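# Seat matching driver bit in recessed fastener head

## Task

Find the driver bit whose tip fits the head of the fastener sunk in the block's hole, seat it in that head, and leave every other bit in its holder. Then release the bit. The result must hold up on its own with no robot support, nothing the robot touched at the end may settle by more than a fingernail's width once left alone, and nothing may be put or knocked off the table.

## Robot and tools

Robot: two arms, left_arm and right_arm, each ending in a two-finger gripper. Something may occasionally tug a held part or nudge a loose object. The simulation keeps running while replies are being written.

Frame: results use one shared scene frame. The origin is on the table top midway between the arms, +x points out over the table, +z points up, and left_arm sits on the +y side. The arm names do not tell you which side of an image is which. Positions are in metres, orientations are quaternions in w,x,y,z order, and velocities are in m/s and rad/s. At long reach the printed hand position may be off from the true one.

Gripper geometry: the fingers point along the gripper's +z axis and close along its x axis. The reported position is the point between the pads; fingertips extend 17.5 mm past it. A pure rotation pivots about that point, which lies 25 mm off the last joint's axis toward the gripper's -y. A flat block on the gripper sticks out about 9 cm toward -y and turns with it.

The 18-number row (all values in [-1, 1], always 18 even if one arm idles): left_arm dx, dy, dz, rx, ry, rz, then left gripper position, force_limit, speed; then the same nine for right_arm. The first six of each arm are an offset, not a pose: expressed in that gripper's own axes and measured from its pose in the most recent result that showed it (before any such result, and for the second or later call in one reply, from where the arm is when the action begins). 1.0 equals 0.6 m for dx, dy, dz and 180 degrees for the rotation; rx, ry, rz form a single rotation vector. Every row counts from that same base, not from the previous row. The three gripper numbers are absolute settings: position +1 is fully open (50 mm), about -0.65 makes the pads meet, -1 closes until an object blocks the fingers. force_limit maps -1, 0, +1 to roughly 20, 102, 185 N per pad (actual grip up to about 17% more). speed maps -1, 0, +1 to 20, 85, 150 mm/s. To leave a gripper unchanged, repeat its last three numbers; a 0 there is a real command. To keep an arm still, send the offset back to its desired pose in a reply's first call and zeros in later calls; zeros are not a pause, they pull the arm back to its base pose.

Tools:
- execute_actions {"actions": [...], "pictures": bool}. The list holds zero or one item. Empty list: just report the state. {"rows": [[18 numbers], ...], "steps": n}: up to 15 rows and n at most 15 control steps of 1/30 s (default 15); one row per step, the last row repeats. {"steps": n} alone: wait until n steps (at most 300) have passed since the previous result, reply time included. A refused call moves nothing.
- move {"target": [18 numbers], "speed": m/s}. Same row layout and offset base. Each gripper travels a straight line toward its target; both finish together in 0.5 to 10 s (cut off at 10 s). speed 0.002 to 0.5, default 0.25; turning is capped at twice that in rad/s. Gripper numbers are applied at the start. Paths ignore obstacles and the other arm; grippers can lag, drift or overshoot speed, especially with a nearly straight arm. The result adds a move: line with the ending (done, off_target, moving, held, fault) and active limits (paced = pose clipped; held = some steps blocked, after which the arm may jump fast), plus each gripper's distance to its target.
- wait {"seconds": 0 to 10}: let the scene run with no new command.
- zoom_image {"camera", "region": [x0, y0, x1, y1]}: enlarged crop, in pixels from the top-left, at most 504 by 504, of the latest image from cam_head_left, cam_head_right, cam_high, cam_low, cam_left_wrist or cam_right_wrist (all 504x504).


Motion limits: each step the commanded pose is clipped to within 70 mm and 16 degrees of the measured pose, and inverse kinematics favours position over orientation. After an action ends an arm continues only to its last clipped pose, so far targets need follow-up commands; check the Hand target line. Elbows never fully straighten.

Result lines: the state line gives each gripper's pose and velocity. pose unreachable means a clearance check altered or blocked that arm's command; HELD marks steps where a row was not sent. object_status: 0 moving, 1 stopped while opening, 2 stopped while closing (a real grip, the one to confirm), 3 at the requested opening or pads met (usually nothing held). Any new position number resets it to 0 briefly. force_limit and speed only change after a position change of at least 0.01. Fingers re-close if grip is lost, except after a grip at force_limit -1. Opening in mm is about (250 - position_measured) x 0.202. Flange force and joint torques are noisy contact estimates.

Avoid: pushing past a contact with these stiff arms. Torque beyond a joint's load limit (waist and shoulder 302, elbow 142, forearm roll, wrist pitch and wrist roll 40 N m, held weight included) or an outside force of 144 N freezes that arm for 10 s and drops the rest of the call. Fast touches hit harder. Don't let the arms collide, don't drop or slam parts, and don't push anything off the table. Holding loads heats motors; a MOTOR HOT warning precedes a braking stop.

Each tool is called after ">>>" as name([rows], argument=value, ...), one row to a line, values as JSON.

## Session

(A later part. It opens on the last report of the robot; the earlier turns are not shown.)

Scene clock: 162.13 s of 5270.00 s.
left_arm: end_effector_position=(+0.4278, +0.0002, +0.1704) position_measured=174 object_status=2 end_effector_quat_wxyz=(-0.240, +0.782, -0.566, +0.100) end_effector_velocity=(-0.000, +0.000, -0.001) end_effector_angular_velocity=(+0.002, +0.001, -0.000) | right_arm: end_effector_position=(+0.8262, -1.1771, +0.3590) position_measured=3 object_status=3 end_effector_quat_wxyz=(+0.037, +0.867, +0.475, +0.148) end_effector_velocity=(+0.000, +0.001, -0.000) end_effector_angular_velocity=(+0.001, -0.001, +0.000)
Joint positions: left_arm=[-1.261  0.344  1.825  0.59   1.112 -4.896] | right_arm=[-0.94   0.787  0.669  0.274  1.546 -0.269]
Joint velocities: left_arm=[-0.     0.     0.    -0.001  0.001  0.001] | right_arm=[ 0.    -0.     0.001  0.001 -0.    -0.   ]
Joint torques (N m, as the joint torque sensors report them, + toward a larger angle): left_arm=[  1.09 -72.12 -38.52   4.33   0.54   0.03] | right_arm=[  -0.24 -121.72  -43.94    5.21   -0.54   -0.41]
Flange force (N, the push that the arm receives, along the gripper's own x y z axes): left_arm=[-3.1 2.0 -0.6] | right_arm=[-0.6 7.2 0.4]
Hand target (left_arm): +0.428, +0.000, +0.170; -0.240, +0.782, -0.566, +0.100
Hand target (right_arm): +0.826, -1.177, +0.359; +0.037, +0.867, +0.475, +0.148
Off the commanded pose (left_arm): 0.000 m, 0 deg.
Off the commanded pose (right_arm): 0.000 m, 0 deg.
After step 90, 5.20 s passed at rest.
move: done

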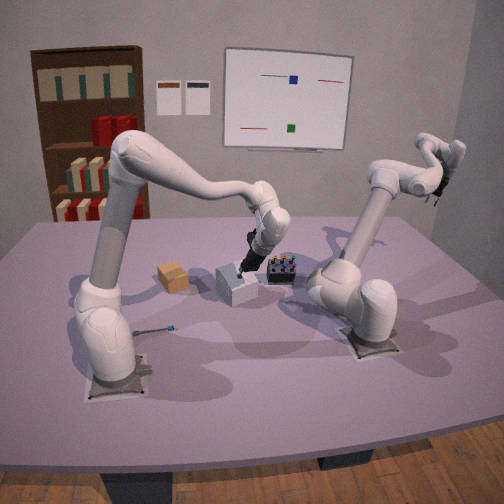

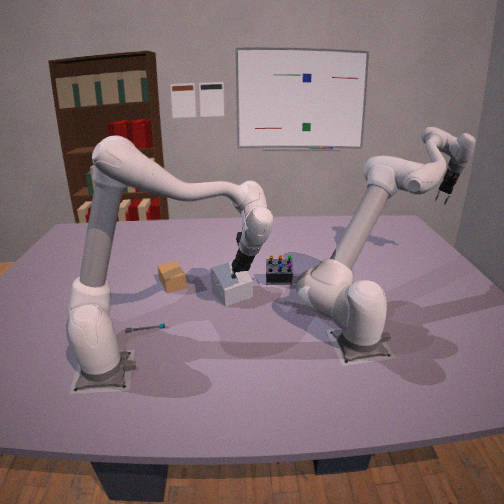

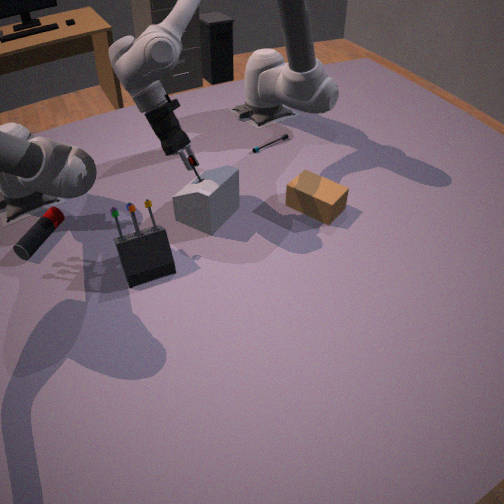

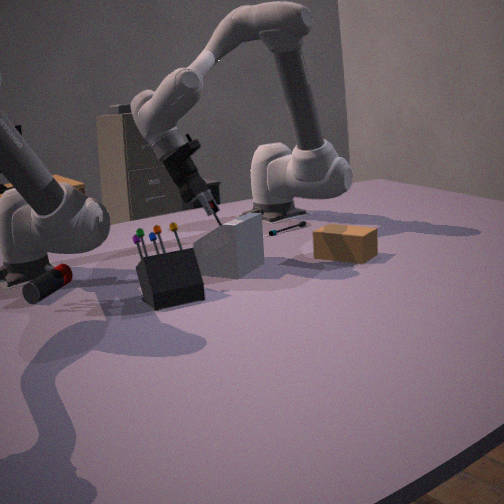

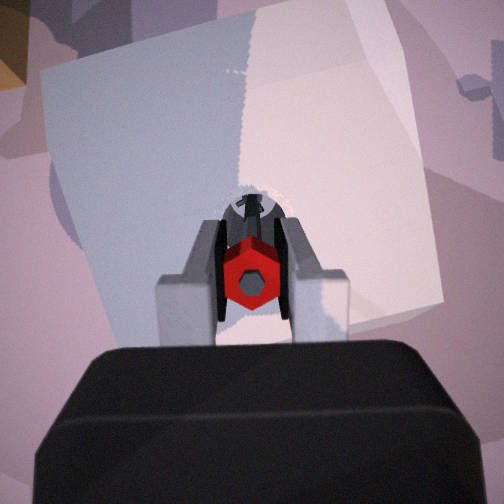

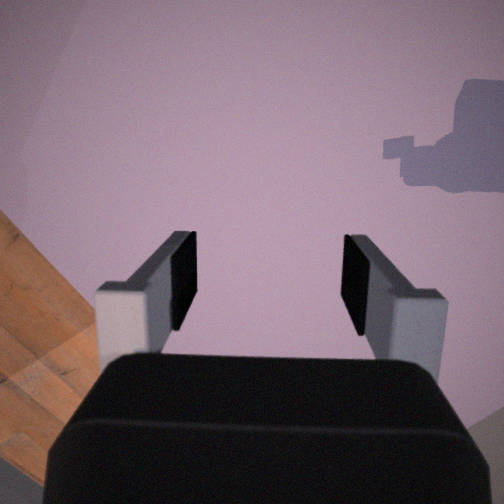

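Nearly flush.

>>> move(target=[0,0,0.0015,0,0,0,-1,-0.4,-0.5,0,0,0,0,0,0,1,0,0], speed=0.002)

>>> move(target=[0,0,0,0,0,0,0.3,-0.4,-0.5,0,0,0,0,0,0,1,0,0])

>>> move(target=[0,0,-0.12,0,0,0,0.3,-0.4,-0.5,0,0,0,0,0,0,1,0,0], speed=0.08)

>>> zoom_image(camera="cam_left_wrist", region=[200,100,320,220])

>>> zoom_image(camera="cam_high", region=[240,120,300,165])

Scene clock: 168.60 s of 5270.00 s.
left_arm: end_effector_position=(+0.4281, +0.0004, +0.1696) position_measured=174 object_status=2 end_effector_quat_wxyz=(-0.240, +0.782, -0.566, +0.100) end_effector_velocity=(-0.000, -0.000, +0.000) end_effector_angular_velocity=(-0.000, +0.000, -0.002) | right_arm: end_effector_position=(+0.8262, -1.1771, +0.3590) position_measured=3 object_status=3 end_effector_quat_wxyz=(+0.037, +0.867, +0.475, +0.148) end_effector_velocity=(+0.000, -0.000, +0.001) end_effector_angular_velocity=(-0.001, -0.000, +0.001)
Joint positions: left_arm=[-1.26   0.345  1.826  0.591  1.111 -4.897] | right_arm=[-0.94   0.787  0.669  0.274  1.546 -0.269]
Joint velocities: left_arm=[-0.    -0.001  0.    -0.    -0.001  0.001] | right_arm=[ 0.    -0.    -0.001 -0.001 -0.    -0.001]
Joint torques (N m, as the joint torque sensors report them, + toward a larger angle): left_arm=[ -1.12 -74.09 -38.82   4.24   0.61   0.14] | right_arm=[  -2.28 -120.25  -43.94    5.44   -0.66   -0.77]
Flange force (N, the push that the arm receives, along the gripper's own x y z axes): left_arm=[-1.6 0.2 2.8] | right_arm=[2.2 4.3 0.3]
Hand target (left_arm): +0.428, +0.000, +0.170; -0.240, +0.782, -0.566, +0.100
Hand target (right_arm): +0.826, -1.177, +0.359; +0.037, +0.867, +0.475, +0.148
Off the commanded pose (left_arm): 0.000 m, 0 deg.
Off the commanded pose (right_arm): 0.000 m, 0 deg.
After step 90, 2.77 s passed at rest.
move: done

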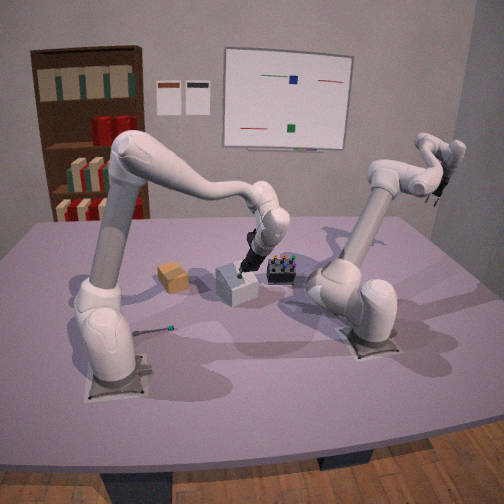

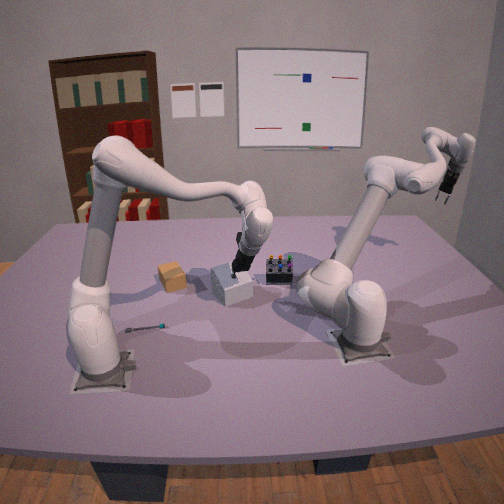

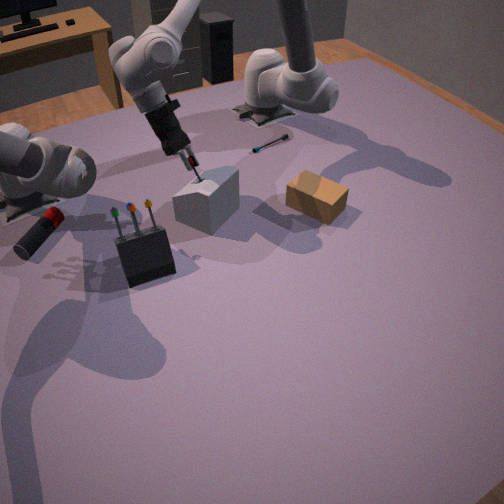

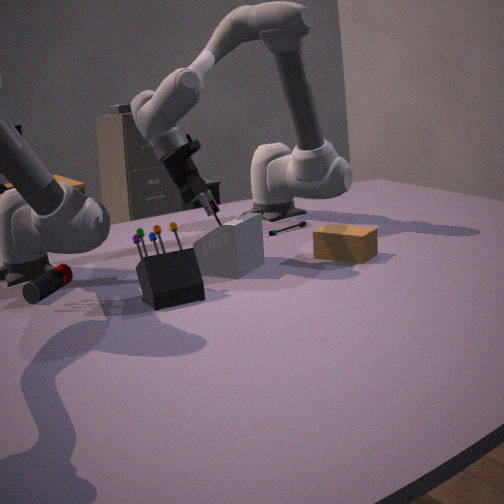

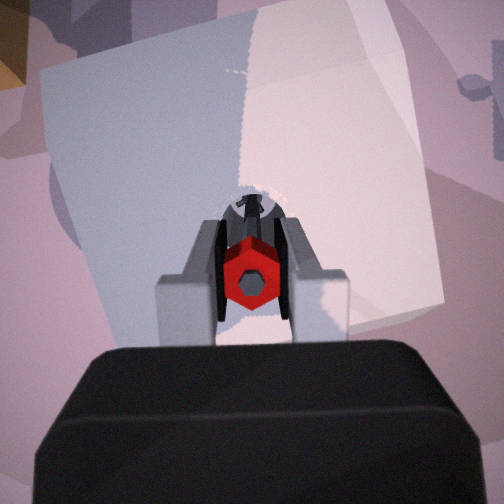

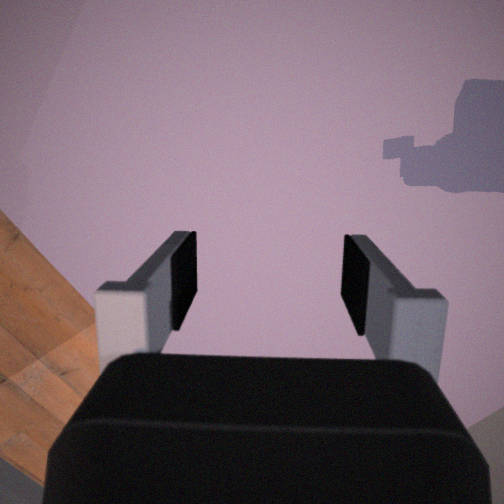

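Scene clock: 169.10 s of 5270.00 s.
left_arm: end_effector_position=(+0.4282, +0.0004, +0.1696) position_measured=107 object_status=3 end_effector_quat_wxyz=(-0.240, +0.782, -0.566, +0.100) end_effector_velocity=(+0.000, +0.000, -0.001) end_effector_angular_velocity=(+0.000, +0.002, +0.001) | right_arm: end_effector_position=(+0.8262, -1.1771, +0.3590) position_measured=3 object_status=3 end_effector_quat_wxyz=(+0.037, +0.867, +0.475, +0.148) end_effector_velocity=(+0.000, -0.000, +0.000) end_effector_angular_velocity=(-0.001, -0.000, +0.000)
Joint positions: left_arm=[-1.26   0.345  1.826  0.591  1.111 -4.897] | right_arm=[-0.94   0.787  0.669  0.274  1.546 -0.269]
Joint velocities: left_arm=[ 0.001  0.001 -0.    -0.002 -0.     0.001] | right_arm=[ 0.    -0.     0.    -0.    -0.001 -0.   ]
Joint torques (N m, as the joint torque sensors report them, + toward a larger angle): left_arm=[ -0.15 -72.29 -39.07   4.2    0.15  -0.04] | right_arm=[  -1.42 -122.07  -45.08    5.16   -0.54   -0.53]
Flange force (N, the push that the arm receives, along the gripper's own x y z axes): left_arm=[-4.2 0.9 0.4] | right_arm=[1.0 3.0 2.6]
Hand target (left_arm): +0.428, +0.000, +0.170; -0.240, +0.782, -0.566, +0.100
Hand target (right_arm): +0.826, -1.177, +0.359; +0.037, +0.867, +0.475, +0.148
Off the commanded pose (left_arm): 0.000 m, 0 deg.
Off the commanded pose (right_arm): 0.000 m, 0 deg.
move: done

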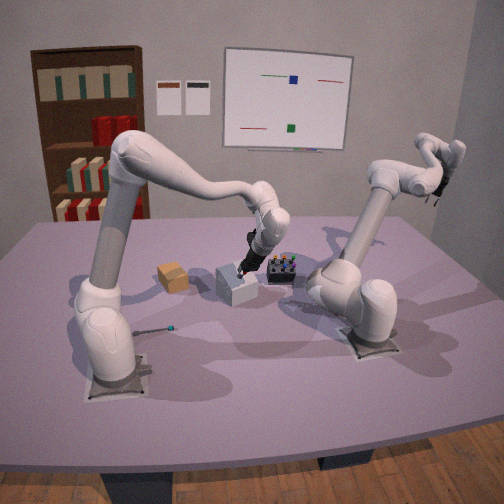

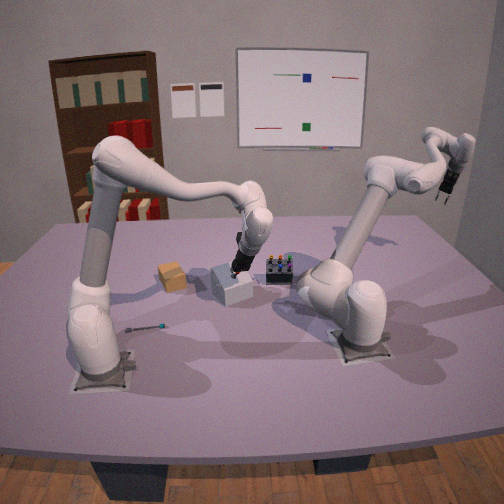

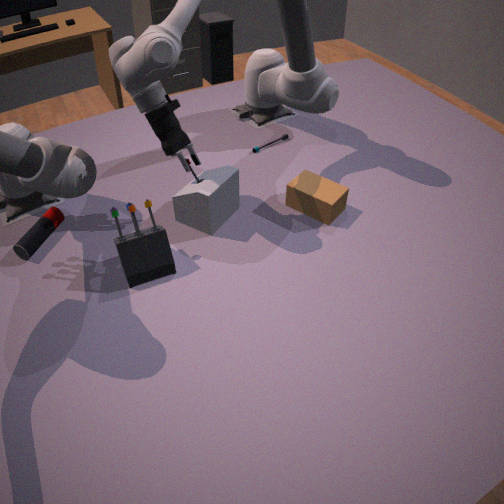

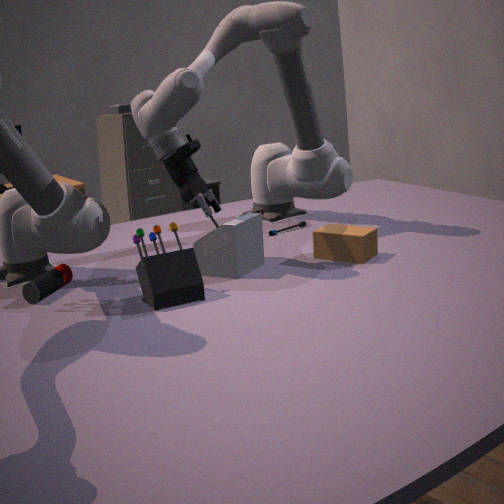

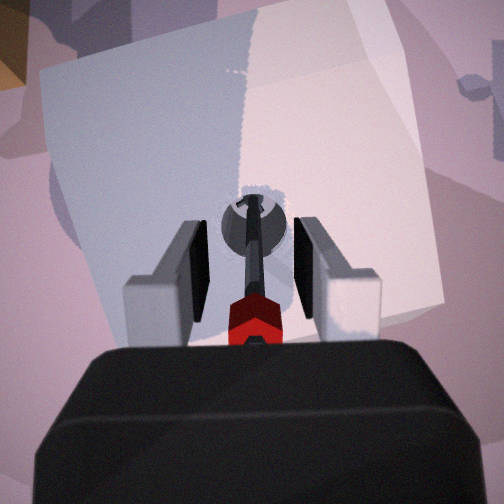

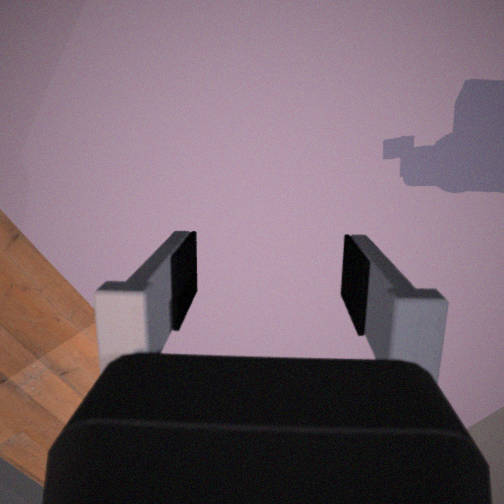

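Scene clock: 170.27 s of 5270.00 s.
left_arm: end_effector_position=(+0.3972, -0.0183, +0.2319) position_measured=107 object_status=3 end_effector_quat_wxyz=(-0.240, +0.782, -0.566, +0.100) end_effector_velocity=(-0.001, -0.000, -0.002) end_effector_angular_velocity=(-0.000, +0.003, +0.001) | right_arm: end_effector_position=(+0.8262, -1.1771, +0.3590) position_measured=3 object_status=3 end_effector_quat_wxyz=(+0.037, +0.867, +0.475, +0.148) end_effector_velocity=(+0.000, -0.000, +0.000) end_effector_angular_velocity=(-0.000, -0.000, +0.000)
Joint positions: left_arm=[-1.313  0.295  1.765  0.554  1.228 -4.873] | right_arm=[-0.94   0.787  0.669  0.274  1.546 -0.269]
Joint velocities: left_arm=[-0.001  0.001  0.001 -0.003 -0.001 -0.   ] | right_arm=[-0.  0. -0.  0. -0. -0.]
Joint torques (N m, as the joint torque sensors report them, + toward a larger angle): left_arm=[  0.82 -69.17 -41.23   4.45   0.35   0.02] | right_arm=[  -2.32 -121.16  -43.54    5.35   -0.61   -0.59]
Flange force (N, the push that the arm receives, along the gripper's own x y z axes): left_arm=[-5.1 1.8 -0.5] | right_arm=[1.2 8.7 0.2]
Hand target (left_arm): +0.397, -0.018, +0.232; -0.240, +0.782, -0.566, +0.100
Hand target (right_arm): +0.826, -1.177, +0.359; +0.037, +0.867, +0.475, +0.148
Off the commanded pose (left_arm): 0.000 m, 0 deg.
Off the commanded pose (right_arm): 0.000 m, 0 deg.
move: done

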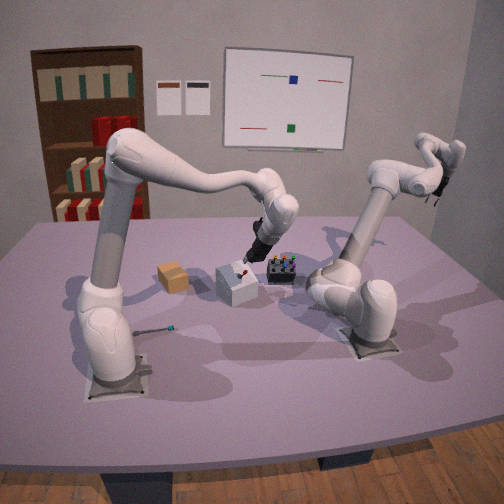

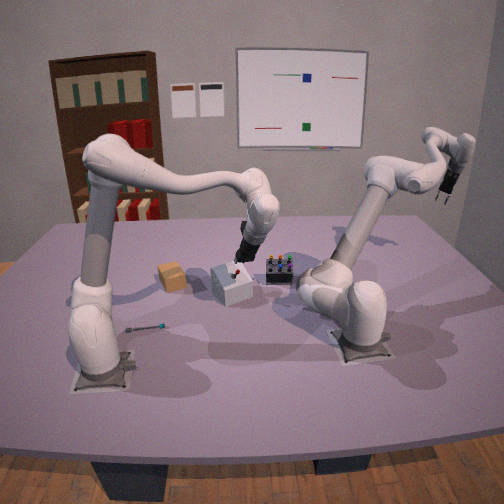

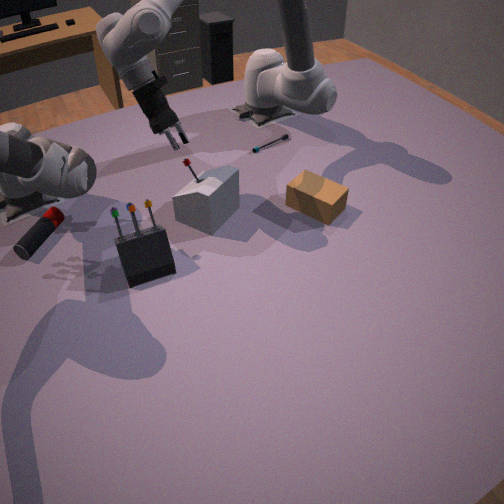

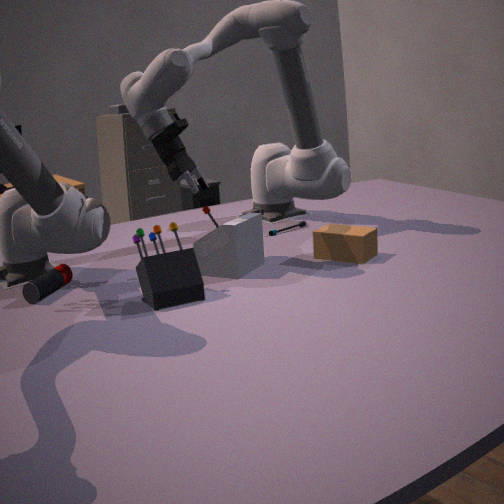

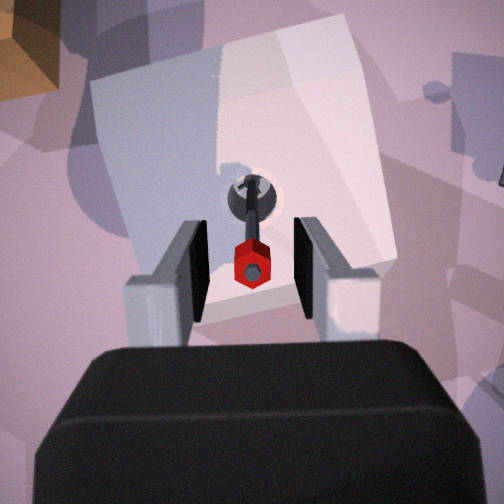

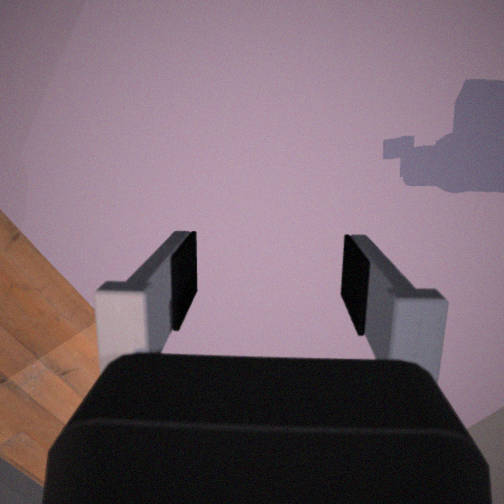

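Region (200, 100, 320, 220) of cam_left_wrist's 504x504 image, scaled by 4.200, with more detail than that image has.

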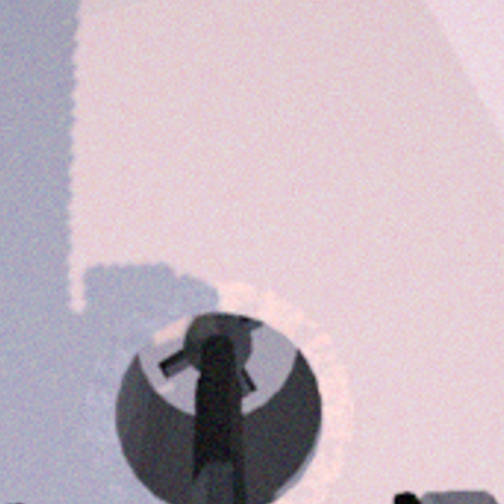

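Region (240, 120, 300, 165) of cam_high's 504x504 image, scaled by 8.400, with more detail than that image has; it fills the top 378 rows of this view, and the rest is white.

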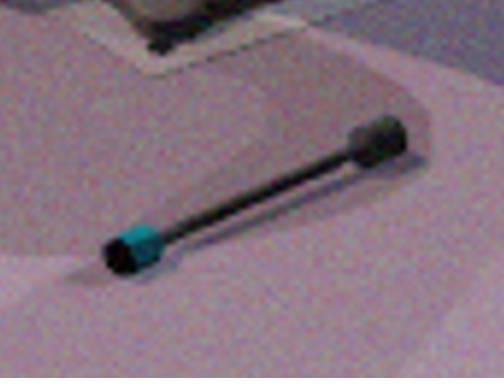

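>>> finished_scene(scene=2)

The scene is finished: the task was done.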